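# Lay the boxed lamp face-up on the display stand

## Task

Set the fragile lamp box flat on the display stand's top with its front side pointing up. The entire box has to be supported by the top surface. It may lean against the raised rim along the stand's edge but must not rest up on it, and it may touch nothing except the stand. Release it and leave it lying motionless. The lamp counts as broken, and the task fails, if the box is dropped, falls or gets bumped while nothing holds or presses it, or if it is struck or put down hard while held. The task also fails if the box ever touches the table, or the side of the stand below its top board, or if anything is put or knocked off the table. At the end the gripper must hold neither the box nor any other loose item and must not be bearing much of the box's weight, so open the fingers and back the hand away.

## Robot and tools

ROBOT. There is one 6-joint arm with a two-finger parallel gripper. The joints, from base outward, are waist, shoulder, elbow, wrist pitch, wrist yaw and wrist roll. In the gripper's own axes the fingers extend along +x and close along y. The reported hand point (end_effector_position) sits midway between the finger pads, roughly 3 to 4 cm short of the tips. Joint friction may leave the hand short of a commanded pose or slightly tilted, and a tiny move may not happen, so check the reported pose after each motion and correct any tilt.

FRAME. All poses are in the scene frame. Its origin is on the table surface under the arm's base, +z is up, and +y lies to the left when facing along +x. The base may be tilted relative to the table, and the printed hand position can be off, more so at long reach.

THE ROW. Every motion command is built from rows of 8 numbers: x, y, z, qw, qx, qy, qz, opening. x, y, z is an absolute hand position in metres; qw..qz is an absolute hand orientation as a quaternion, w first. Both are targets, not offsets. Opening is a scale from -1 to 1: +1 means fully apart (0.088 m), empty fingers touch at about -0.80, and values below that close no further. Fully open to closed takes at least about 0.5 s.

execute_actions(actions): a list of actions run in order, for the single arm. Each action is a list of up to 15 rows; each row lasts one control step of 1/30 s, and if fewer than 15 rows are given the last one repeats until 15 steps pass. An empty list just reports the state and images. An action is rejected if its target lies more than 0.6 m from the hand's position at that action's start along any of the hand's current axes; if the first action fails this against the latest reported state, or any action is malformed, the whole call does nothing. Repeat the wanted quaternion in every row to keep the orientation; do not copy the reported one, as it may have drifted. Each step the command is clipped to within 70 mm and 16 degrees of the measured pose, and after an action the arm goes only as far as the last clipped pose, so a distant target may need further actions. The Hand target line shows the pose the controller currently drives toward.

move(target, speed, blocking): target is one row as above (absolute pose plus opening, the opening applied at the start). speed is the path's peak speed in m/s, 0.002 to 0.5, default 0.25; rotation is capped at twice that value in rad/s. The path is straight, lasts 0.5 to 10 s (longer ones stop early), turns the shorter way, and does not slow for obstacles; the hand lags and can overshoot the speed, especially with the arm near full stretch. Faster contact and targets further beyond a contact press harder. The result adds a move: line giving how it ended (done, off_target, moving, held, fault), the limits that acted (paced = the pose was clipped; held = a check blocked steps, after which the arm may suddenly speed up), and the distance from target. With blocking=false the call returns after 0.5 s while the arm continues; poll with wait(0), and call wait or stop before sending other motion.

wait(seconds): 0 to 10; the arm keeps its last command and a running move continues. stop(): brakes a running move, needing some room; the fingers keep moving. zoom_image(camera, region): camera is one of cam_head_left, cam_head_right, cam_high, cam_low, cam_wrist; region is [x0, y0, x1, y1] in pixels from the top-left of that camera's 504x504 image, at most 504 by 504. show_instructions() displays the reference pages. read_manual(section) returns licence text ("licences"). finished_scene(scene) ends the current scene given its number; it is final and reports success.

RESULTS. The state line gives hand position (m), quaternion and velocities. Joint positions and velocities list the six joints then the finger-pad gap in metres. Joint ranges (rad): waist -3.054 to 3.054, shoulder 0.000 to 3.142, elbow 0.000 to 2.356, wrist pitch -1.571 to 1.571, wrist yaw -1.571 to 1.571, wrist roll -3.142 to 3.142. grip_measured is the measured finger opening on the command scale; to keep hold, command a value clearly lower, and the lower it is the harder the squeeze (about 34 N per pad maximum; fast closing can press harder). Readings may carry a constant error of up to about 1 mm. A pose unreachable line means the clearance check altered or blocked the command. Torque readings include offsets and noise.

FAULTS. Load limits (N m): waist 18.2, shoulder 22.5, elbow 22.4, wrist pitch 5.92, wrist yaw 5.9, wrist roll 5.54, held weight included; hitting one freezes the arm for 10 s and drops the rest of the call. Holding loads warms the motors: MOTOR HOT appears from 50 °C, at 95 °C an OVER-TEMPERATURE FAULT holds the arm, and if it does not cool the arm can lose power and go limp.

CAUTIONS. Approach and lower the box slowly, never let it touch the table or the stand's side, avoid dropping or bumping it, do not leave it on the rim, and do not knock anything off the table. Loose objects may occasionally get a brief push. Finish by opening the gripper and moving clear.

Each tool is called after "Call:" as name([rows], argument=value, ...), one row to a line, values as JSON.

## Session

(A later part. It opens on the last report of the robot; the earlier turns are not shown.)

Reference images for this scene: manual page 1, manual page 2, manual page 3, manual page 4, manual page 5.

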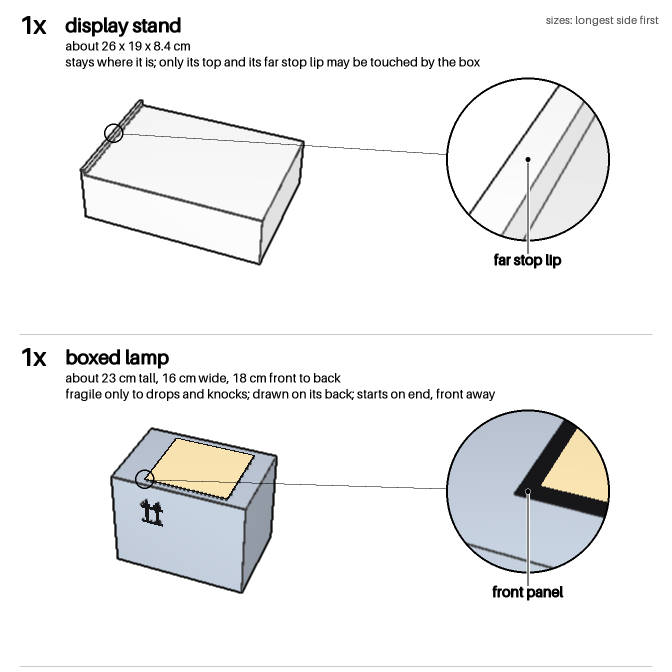

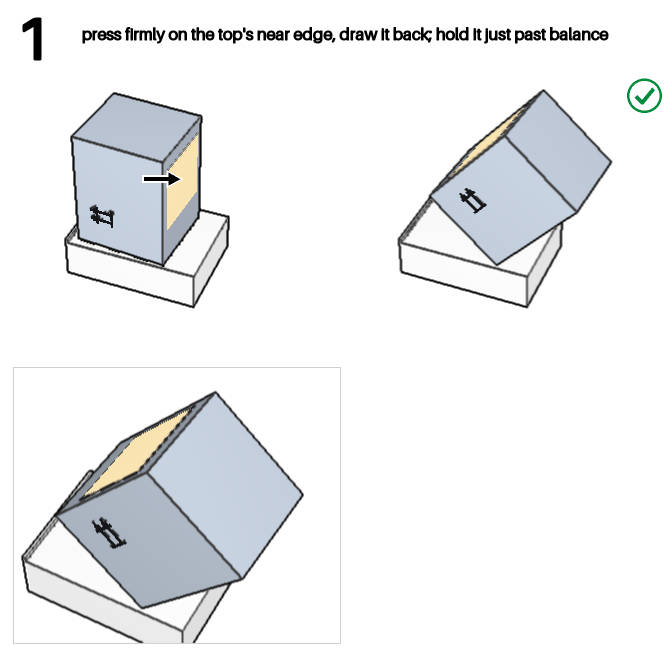

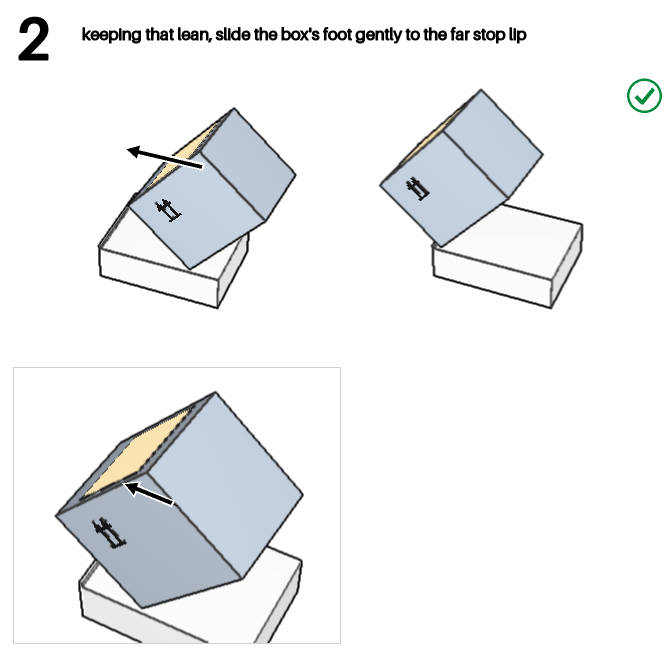

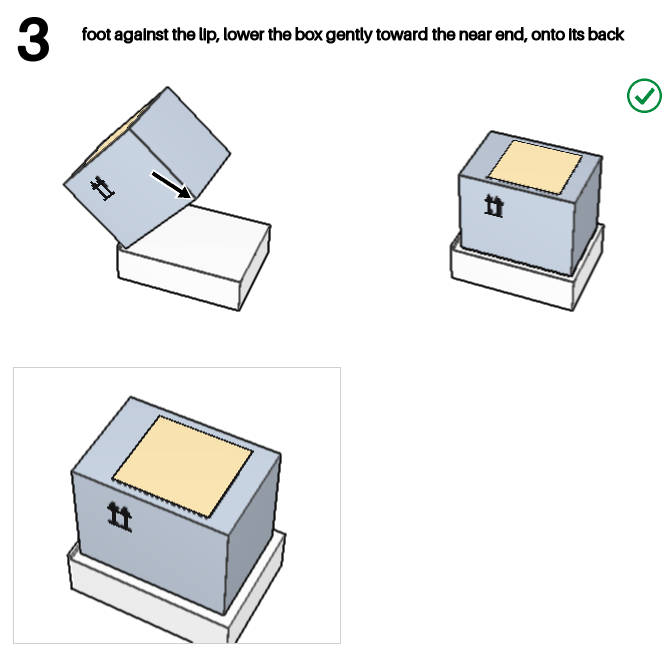

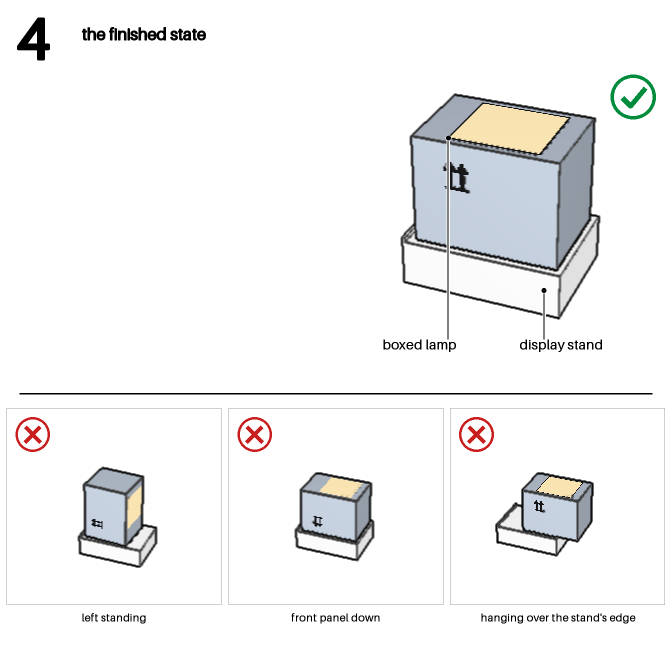

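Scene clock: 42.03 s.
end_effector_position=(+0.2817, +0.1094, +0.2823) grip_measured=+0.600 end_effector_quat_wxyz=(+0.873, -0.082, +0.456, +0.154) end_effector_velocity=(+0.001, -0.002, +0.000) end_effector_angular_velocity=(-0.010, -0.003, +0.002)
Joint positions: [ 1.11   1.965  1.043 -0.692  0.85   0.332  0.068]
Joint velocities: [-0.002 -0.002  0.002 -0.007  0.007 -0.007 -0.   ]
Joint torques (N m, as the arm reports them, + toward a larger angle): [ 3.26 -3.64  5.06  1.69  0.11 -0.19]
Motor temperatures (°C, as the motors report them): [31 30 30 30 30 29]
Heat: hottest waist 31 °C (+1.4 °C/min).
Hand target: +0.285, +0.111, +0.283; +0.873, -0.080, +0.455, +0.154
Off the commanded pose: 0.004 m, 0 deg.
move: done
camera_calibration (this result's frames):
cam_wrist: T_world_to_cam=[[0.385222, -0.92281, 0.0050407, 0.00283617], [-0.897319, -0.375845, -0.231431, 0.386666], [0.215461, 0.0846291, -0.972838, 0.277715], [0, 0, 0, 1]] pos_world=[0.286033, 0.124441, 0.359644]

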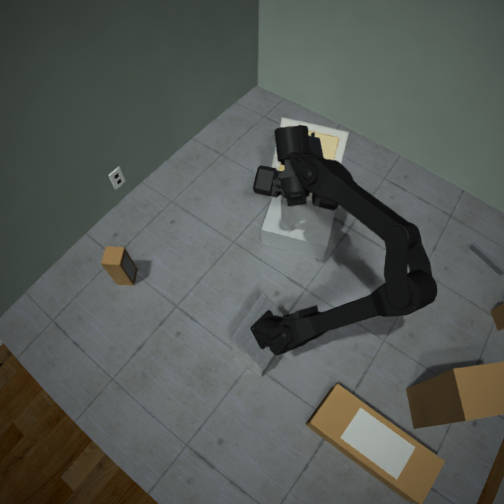

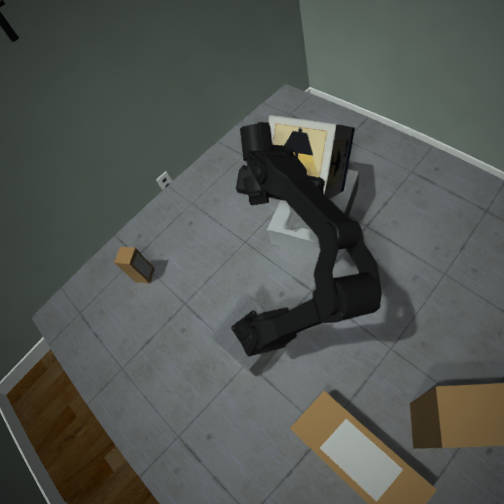

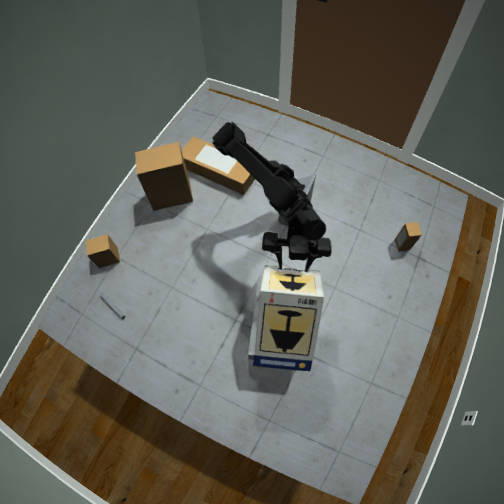

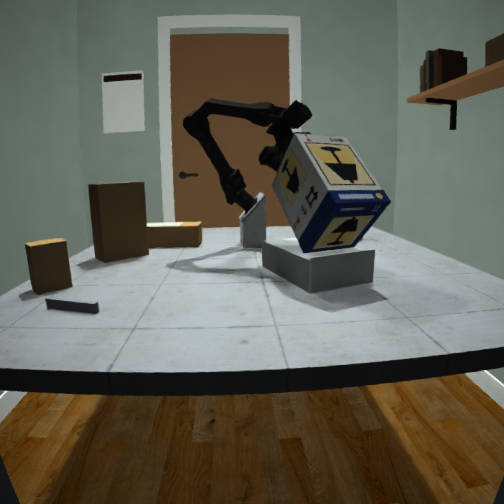

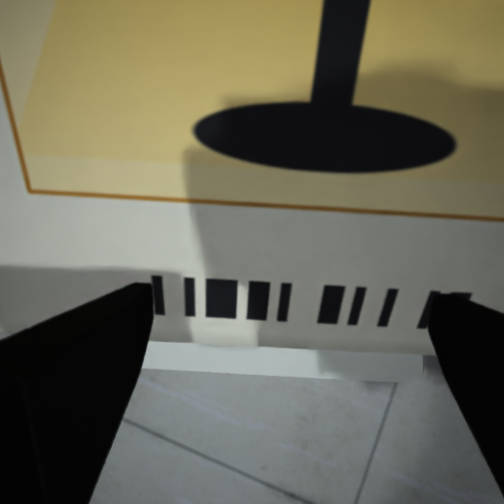

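Call:
move(target=[0.344,0.127,0.281,0.8735,-0.08,0.455,0.154,0.6], speed=0.014)

Call:
zoom_image(camera="cam_low", region=[230,120,420,310])

Scene clock: 49.13 s.
end_effector_position=(+0.3401, +0.1256, +0.2838) grip_measured=+0.600 end_effector_quat_wxyz=(+0.875, -0.081, +0.453, +0.154) end_effector_velocity=(+0.001, -0.001, -0.001) end_effector_angular_velocity=(+0.006, +0.004, +0.001)
Joint positions: [ 1.003  2.1    1.216 -0.595  0.848  0.162  0.068]
Joint velocities: [-0.007 -0.002 -0.002  0.007 -0.007 -0.007 -0.   ]
Joint torques (N m, as the arm reports them, + toward a larger angle): [ 3.85 -4.19  4.99  1.78  0.01 -0.24]
Motor temperatures (°C, as the motors report them): [31 30 30 31 30 29]
Heat: hottest waist 31 °C (+1.2 °C/min).
Hand target: +0.344, +0.127, +0.281; +0.873, -0.080, +0.455, +0.154
Off the commanded pose: 0.005 m, 0 deg.
move: done
camera_calibration (this result's frames):
cam_wrist: T_world_to_cam=[[0.385434, -0.922728, 0.0037723, -0.00438107], [-0.895767, -0.375148, -0.238464, 0.446919], [0.221453, 0.0885332, -0.971144, 0.262186], [0, 0, 0, 1]] pos_world=[0.343962, 0.140406, 0.361211]

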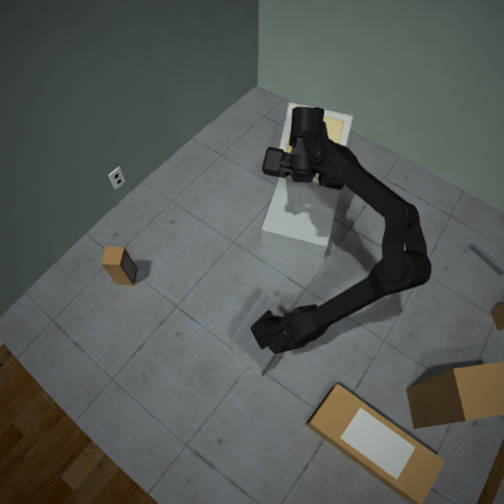

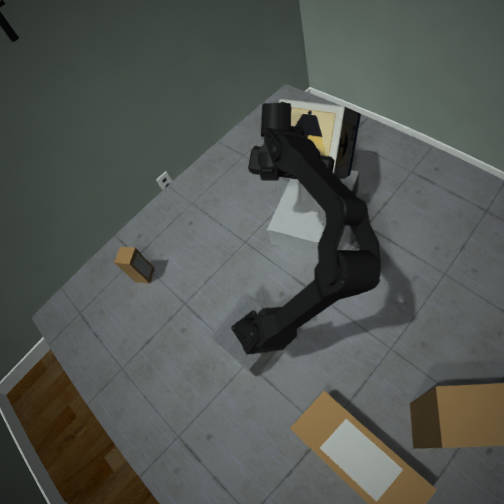

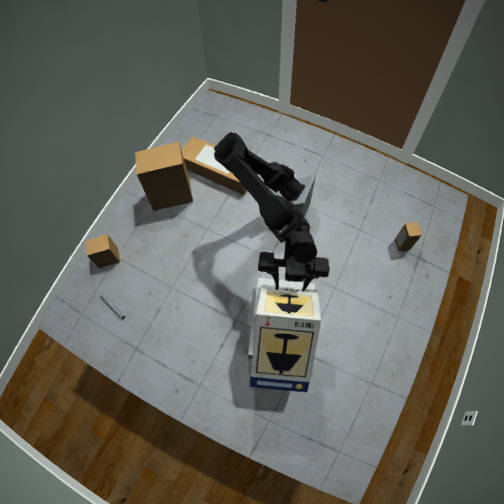

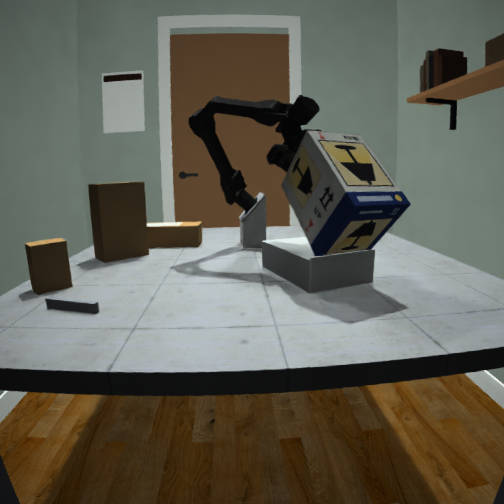

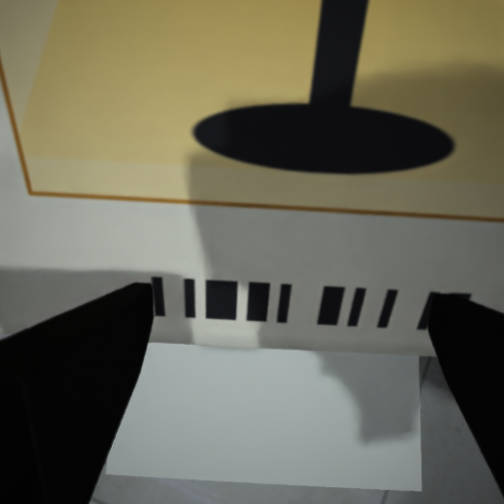

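Region (230, 120, 420, 310) of cam_low's 504x504 image, scaled by 2.653, with more detail than that image has.

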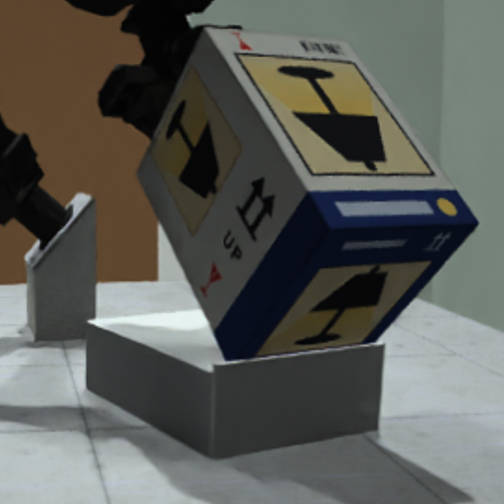

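Call:
execute_actions([
  [[0.344,0.126,0.273,0.877,-0.079,0.448,0.155,0.6]],
  [[0.34,0.124,0.265,0.881,-0.078,0.44,0.155,0.6]],
  [[0.334,0.121,0.258,0.885,-0.076,0.432,0.156,0.6]],
  [[0.328,0.119,0.251,0.889,-0.075,0.424,0.157,0.6]],
  [[0.323,0.117,0.244,0.892,-0.073,0.417,0.157,0.6]],
  [[0.318,0.115,0.236,0.896,-0.072,0.409,0.158,0.6]],
  [[0.313,0.113,0.228,0.899,-0.071,0.402,0.158,0.6]],
  [[0.309,0.111,0.22,0.902,-0.07,0.396,0.159,0.6]],
])

Scene clock: 55.97 s.
end_effector_position=(+0.2981, +0.1130, +0.2205) grip_measured=+0.599 end_effector_quat_wxyz=(+0.901, -0.084, +0.394, +0.162) end_effector_velocity=(-0.004, +0.001, -0.003) end_effector_angular_velocity=(-0.011, +0.006, +0.022)
Joint positions: [ 0.971  1.949  0.71  -0.016  0.856 -0.055  0.068]
Joint velocities: [ 0.002  0.002 -0.007 -0.007 -0.007 -0.007 -0.   ]
Joint torques (N m, as the arm reports them, + toward a larger angle): [ 1.19 -4.21  5.63  3.34 -0.53 -0.68]
Motor temperatures (°C, as the motors report them): [31 30 31 31 30 29]
Heat: hottest waist 31 °C (+1.1 °C/min).
Hand target: +0.309, +0.111, +0.220; +0.902, -0.070, +0.396, +0.158
Off the commanded pose: 0.011 m, 2 deg.
camera_calibration (this result's frames):
cam_wrist: T_world_to_cam=[[0.399261, -0.916262, 0.0324703, -0.010738], [-0.851674, -0.383765, -0.356898, 0.403325], [0.339473, 0.114841, -0.933579, 0.164658], [0, 0, 0, 1]] pos_world=[0.291892, 0.126034, 0.298015]

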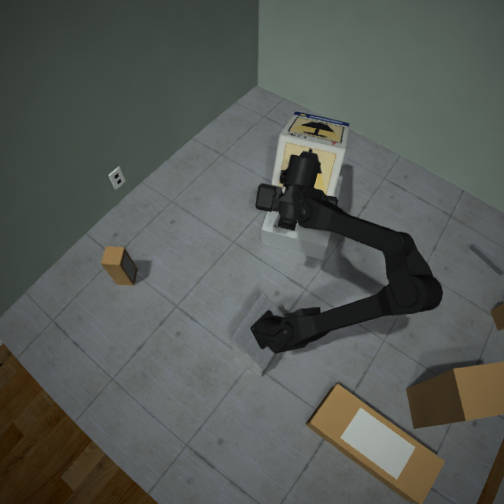

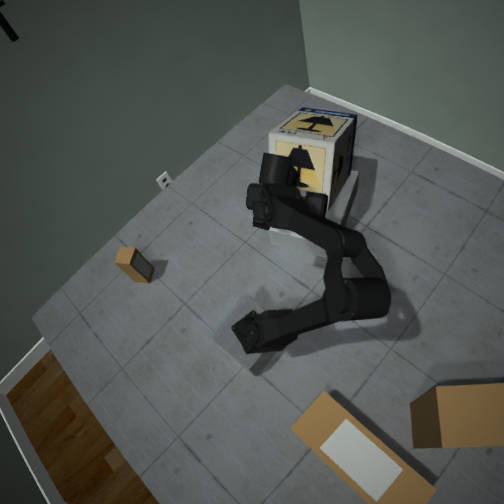

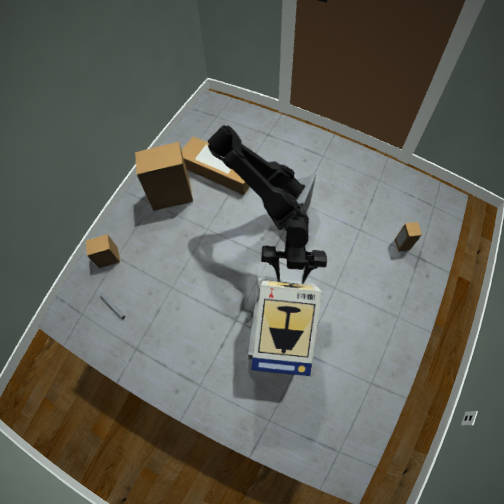

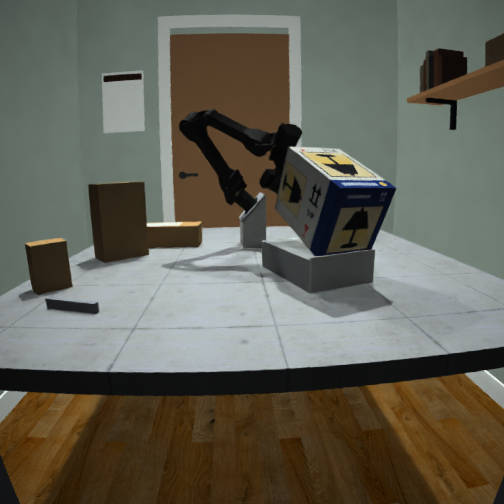

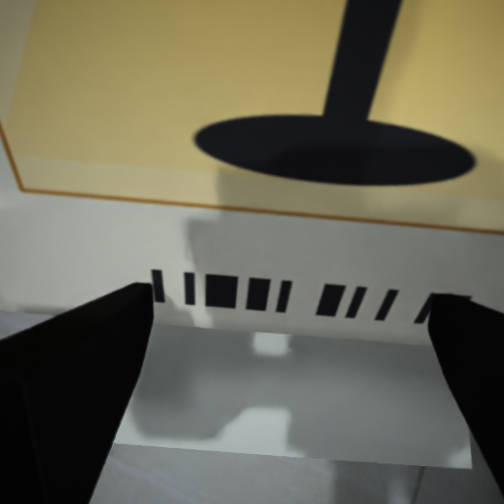

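Call:
execute_actions([
  [[0.305,0.108,0.212,0.905,-0.064,0.39,0.158,0.6]],
  [[0.301,0.106,0.204,0.908,-0.059,0.384,0.158,0.6]],
  [[0.297,0.105,0.195,0.91,-0.056,0.378,0.158,0.6]],
  [[0.294,0.104,0.186,0.913,-0.055,0.372,0.158,0.6]],
  [[0.291,0.103,0.177,0.915,-0.054,0.366,0.158,0.6]],
  [[0.289,0.102,0.17,0.915,-0.054,0.366,0.158,0.6]],
])

Scene clock: 62.27 s.
end_effector_position=(+0.2805, +0.1006, +0.1628) grip_measured=+0.599 end_effector_quat_wxyz=(+0.910, -0.064, +0.377, +0.161) end_effector_velocity=(+0.000, +0.000, +0.000) end_effector_angular_velocity=(+0.005, -0.004, +0.004)
Joint positions: [ 0.849  1.985  0.431  0.485  0.792 -0.234  0.068]
Joint velocities: [-0.002 -0.002 -0.002  0.007 -0.007 -0.007 -0.   ]
Joint torques (N m, as the arm reports them, + toward a larger angle): [ 3.22 -4.8   4.42  2.99 -0.32 -0.41]
Motor temperatures (°C, as the motors report them): [31 31 31 33 30 29]
Heat: hottest wrist pitch 33 °C (+3.0 °C/min).
Hand target: +0.289, +0.102, +0.170; +0.915, -0.054, +0.366, +0.158
Off the commanded pose: 0.011 m, 2 deg.
camera_calibration (this result's frames):
cam_wrist: T_world_to_cam=[[0.382314, -0.924019, 0.00502924, -0.00324753], [-0.84627, -0.352321, -0.399621, 0.36524], [0.371029, 0.148525, -0.916667, 0.103217], [0, 0, 0, 1]] pos_world=[0.272037, 0.110351, 0.24059]

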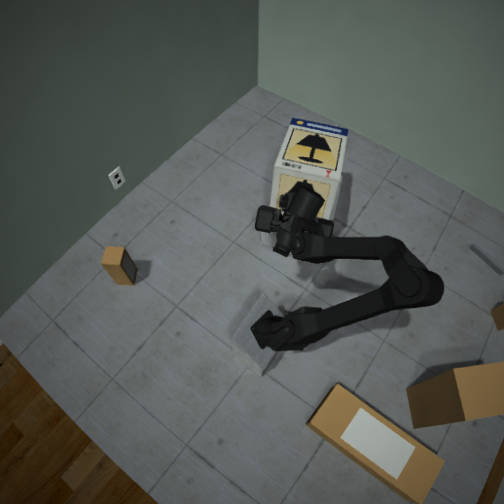

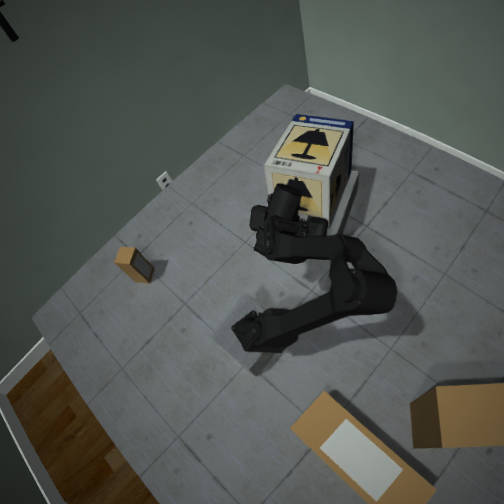

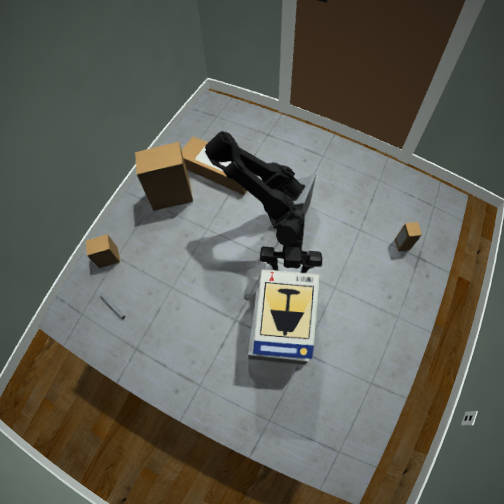

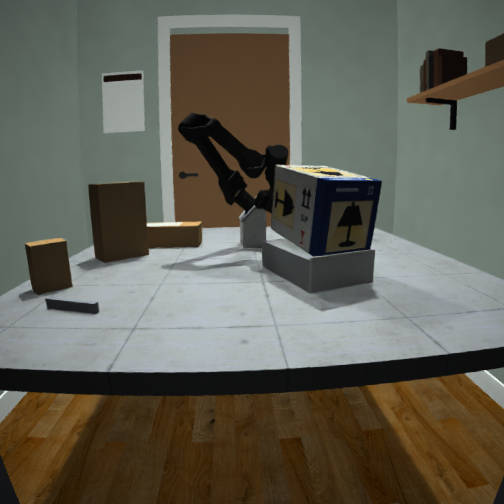

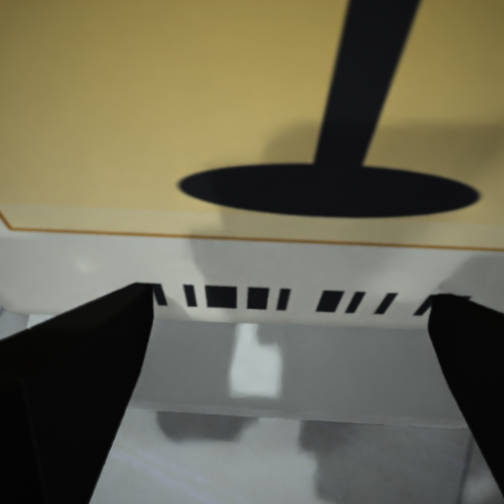

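Call:
execute_actions([
  [[0.288,0.102,0.164,0.915,-0.054,0.366,0.158,0.6]],
  [[0.287,0.102,0.158,0.915,-0.054,0.366,0.158,0.6]],
  [[0.286,0.102,0.152,0.915,-0.054,0.366,0.158,0.6]],
  [[0.2855,0.102,0.147,0.915,-0.054,0.366,0.158,0.6]],
  [[0.285,0.102,0.143,0.915,-0.054,0.366,0.158,0.6]],
  [[0.285,0.102,0.14,0.915,-0.054,0.366,0.158,0.6]],
  [[0.285,0.102,0.137,0.915,-0.054,0.366,0.158,0.6]],
  [[0.285,0.102,0.134,0.915,-0.054,0.366,0.158,0.6]],
  [[0.285,0.102,0.131,0.915,-0.054,0.366,0.158,0.6]],
  [[0.285,0.102,0.128,0.915,-0.054,0.366,0.158,0.6]],
  [[0.285,0.102,0.125,0.915,-0.054,0.366,0.158,0.6]],
  [[0.285,0.102,0.122,0.915,-0.054,0.366,0.158,0.6]],
  [[0.285,0.102,0.118,0.915,-0.054,0.366,0.158,0.6]],
])

Call:
zoom_image(camera="cam_low", region=[250,160,390,300])

Scene clock: 72.80 s.
end_effector_position=(+0.2747, +0.1004, +0.1216) grip_measured=+0.599 end_effector_quat_wxyz=(+0.915, -0.066, +0.364, +0.160) end_effector_velocity=(-0.002, +0.000, -0.003) end_effector_angular_velocity=(-0.016, +0.006, +0.023)
Joint positions: [ 0.737  2.189  0.32   0.93   0.731 -0.399  0.068]
Joint velocities: [-0.007  0.002 -0.002 -0.007 -0.007 -0.022 -0.   ]
Joint torques (N m, as the arm reports them, + toward a larger angle): [ 0.85 -2.2   4.55  1.94 -1.05 -0.39]
Motor temperatures (°C, as the motors report them): [31 31 31 34 30 29]
Heat: hottest wrist pitch 34 °C (+3.0 °C/min).
Hand target: +0.285, +0.101, +0.118; +0.915, -0.054, +0.366, +0.158
Off the commanded pose: 0.011 m, 1 deg.
camera_calibration (this result's frames):
cam_wrist: T_world_to_cam=[[0.381476, -0.92423, 0.0165471, -0.00214421], [-0.834287, -0.35195, -0.424377, 0.343497], [0.398045, 0.148085, -0.905335, 0.0588728], [0, 0, 0, 1]] pos_world=[0.263959, 0.110194, 0.199107]

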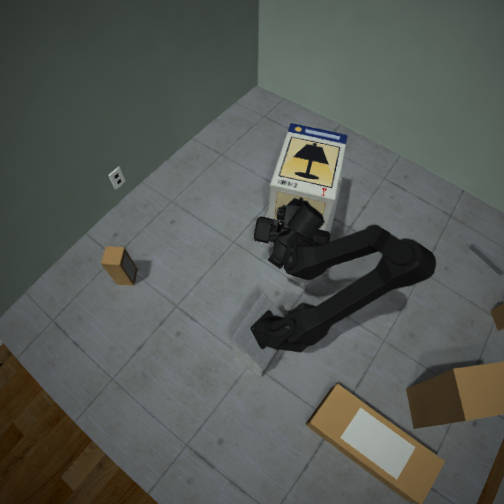

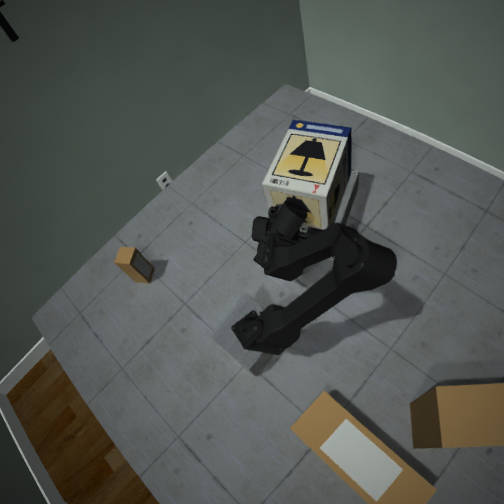

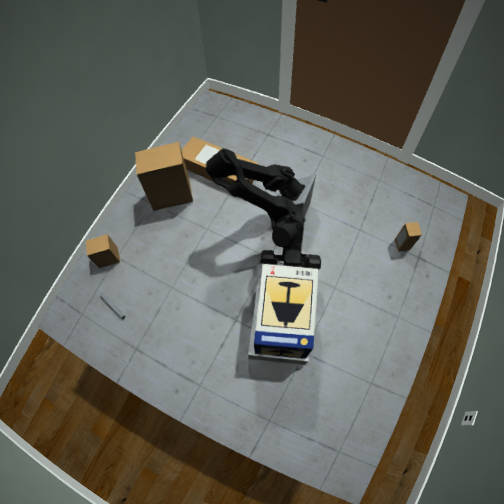

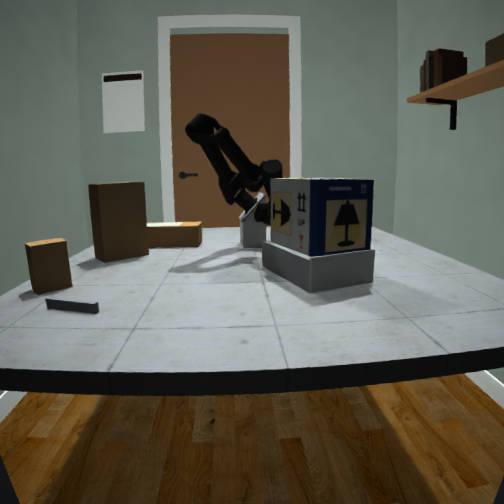

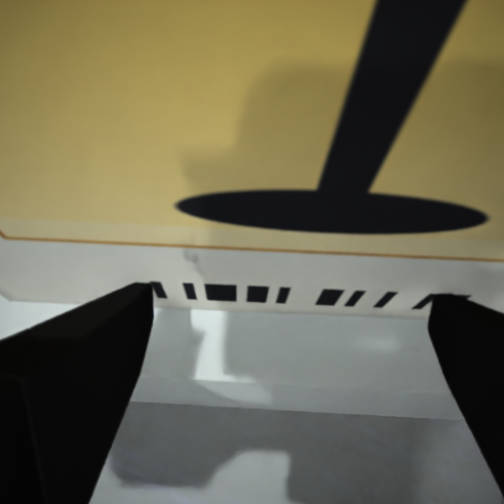

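Region (250, 160, 390, 300) of cam_low's 504x504 image, scaled by 3.600, with more detail than that image has.

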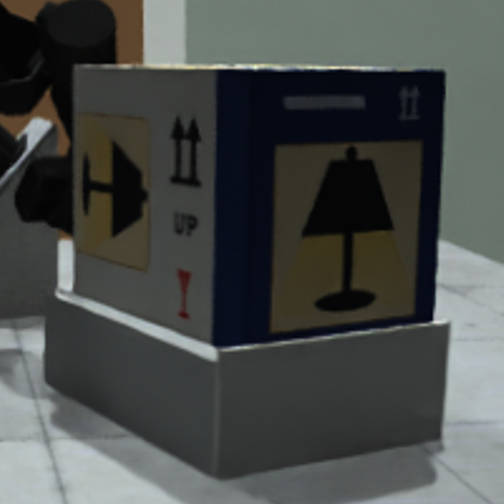

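Call:
execute_actions([
  [[0.279,0.101,0.12,0.915,-0.06,0.366,0.158,0.6]],
  [[0.272,0.099,0.121,0.915,-0.064,0.366,0.158,0.6]],
  [[0.263,0.096,0.124,0.915,-0.064,0.366,0.158,0.6]],
  [[0.255,0.092,0.132,0.915,-0.064,0.366,0.158,0.6]],
])

Call:
move(target=[0.19,0.065,0.32,0.915,-0.064,0.366,0.158,0.6], speed=0.15)

Scene clock: 78.53 s.
end_effector_position=(+0.2563, +0.0930, +0.1314) grip_measured=+0.600 end_effector_quat_wxyz=(+0.915, -0.065, +0.366, +0.159) end_effector_velocity=(-0.002, -0.001, -0.001) end_effector_angular_velocity=(-0.007, +0.006, +0.016)
Joint positions: [ 0.802  2.092  0.265  0.833  0.769 -0.319  0.068]
Joint velocities: [-0.002 -0.012 -0.002 -0.022 -0.007 -0.007 -0.   ]
Joint torques (N m, as the arm reports them, + toward a larger angle): [ 3.3  -5.19  1.29  1.23 -0.02  0.21]
Motor temperatures (°C, as the motors report them): [31 31 31 34 30 29]
Heat: hottest wrist pitch 34 °C (+3.0 °C/min).
Hand target: +0.255, +0.092, +0.132; +0.915, -0.064, +0.366, +0.158
Off the commanded pose: 0.002 m, 0 deg.
camera_calibration (this result's frames):
cam_wrist: T_world_to_cam=[[0.379307, -0.925165, 0.0140005, -0.0011283], [-0.837225, -0.349616, -0.420502, 0.329767], [0.393929, 0.147778, -0.907184, 0.0775078], [0, 0, 0, 1]] pos_world=[0.245985, 0.102794, 0.208997]

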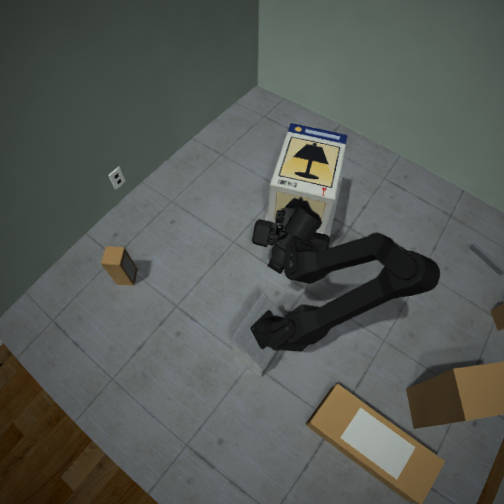

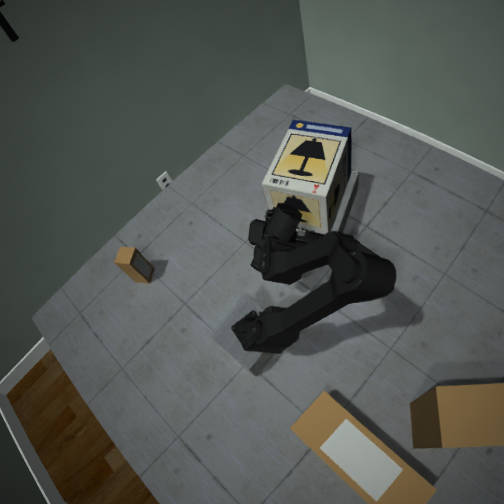

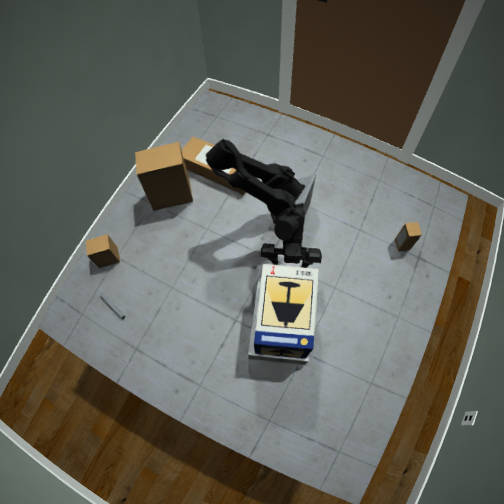

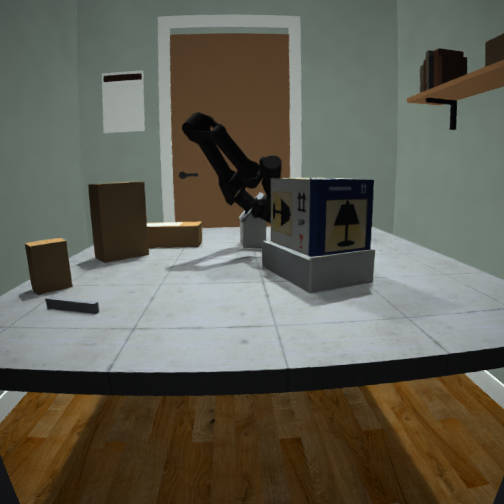

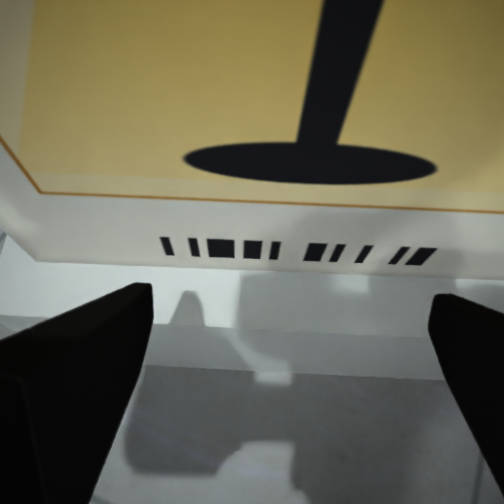

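Scene clock: 80.37 s.
end_effector_position=(+0.1886, +0.0621, +0.3173) grip_measured=+0.600 end_effector_quat_wxyz=(+0.915, -0.067, +0.366, +0.158) end_effector_velocity=(-0.001, -0.003, -0.001) end_effector_angular_velocity=(-0.018, +0.014, +0.005)
Joint positions: [ 1.444  1.624  0.819 -0.938  0.916  0.644  0.068]
Joint velocities: [-0.002  0.002  0.012 -0.037 -0.007  0.007 -0.   ]
Joint torques (N m, as the arm reports them, + toward a larger angle): [ 2.05 -0.98  5.48  1.09  0.23  0.18]
Motor temperatures (°C, as the motors report them): [31 31 31 34 30 29]
Heat: hottest wrist pitch 34 °C (+3.0 °C/min).
Hand target: +0.189, +0.063, +0.320; +0.915, -0.063, +0.365, +0.159
Off the commanded pose: 0.004 m, 0 deg.
move: done
camera_calibration (this result's frames):
cam_wrist: T_world_to_cam=[[0.379403, -0.925041, 0.0187828, -0.0081846], [-0.836444, -0.351602, -0.420401, 0.340432], [0.395492, 0.143791, -0.907144, 0.277315], [0, 0, 0, 1]] pos_world=[0.178182, 0.0722501, 0.394836]

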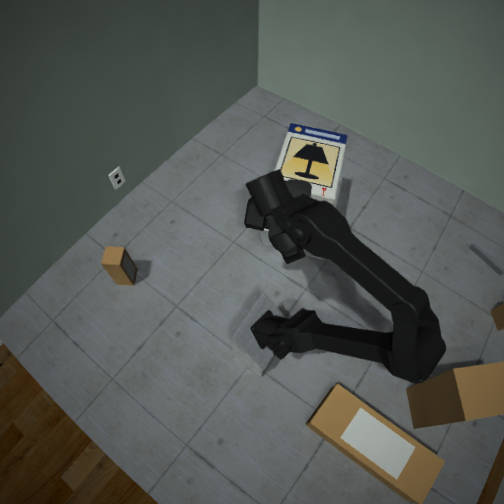

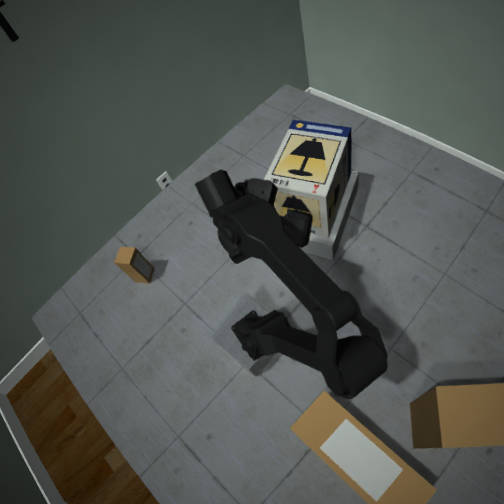

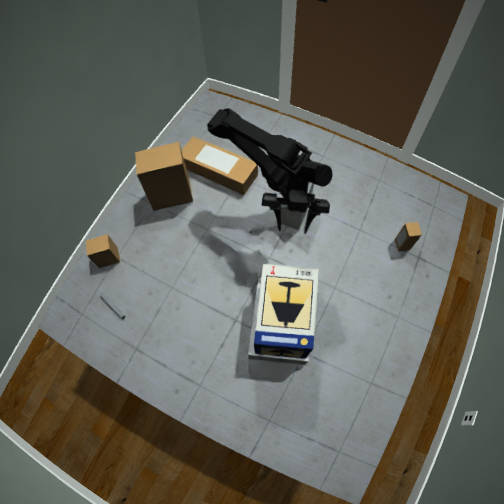

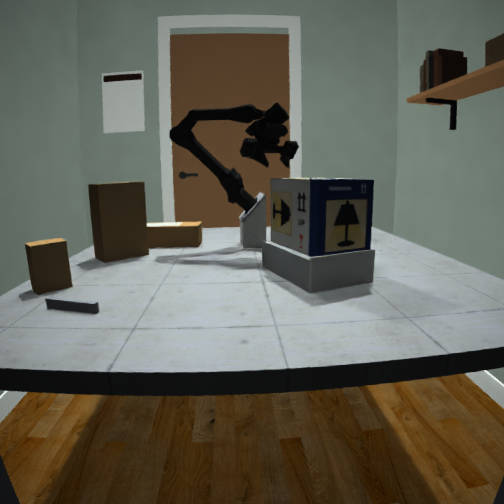

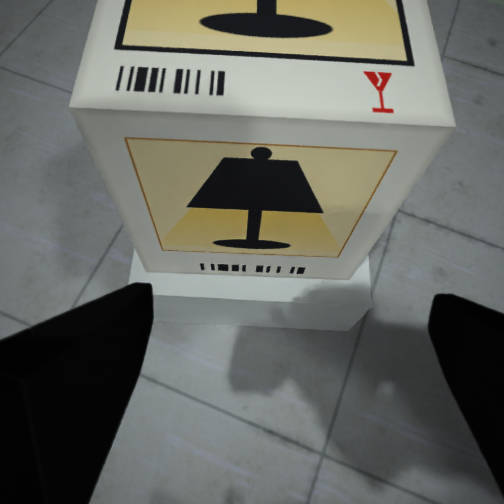

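Call:
finished_scene(scene=2)

The scene is finished: the task was done.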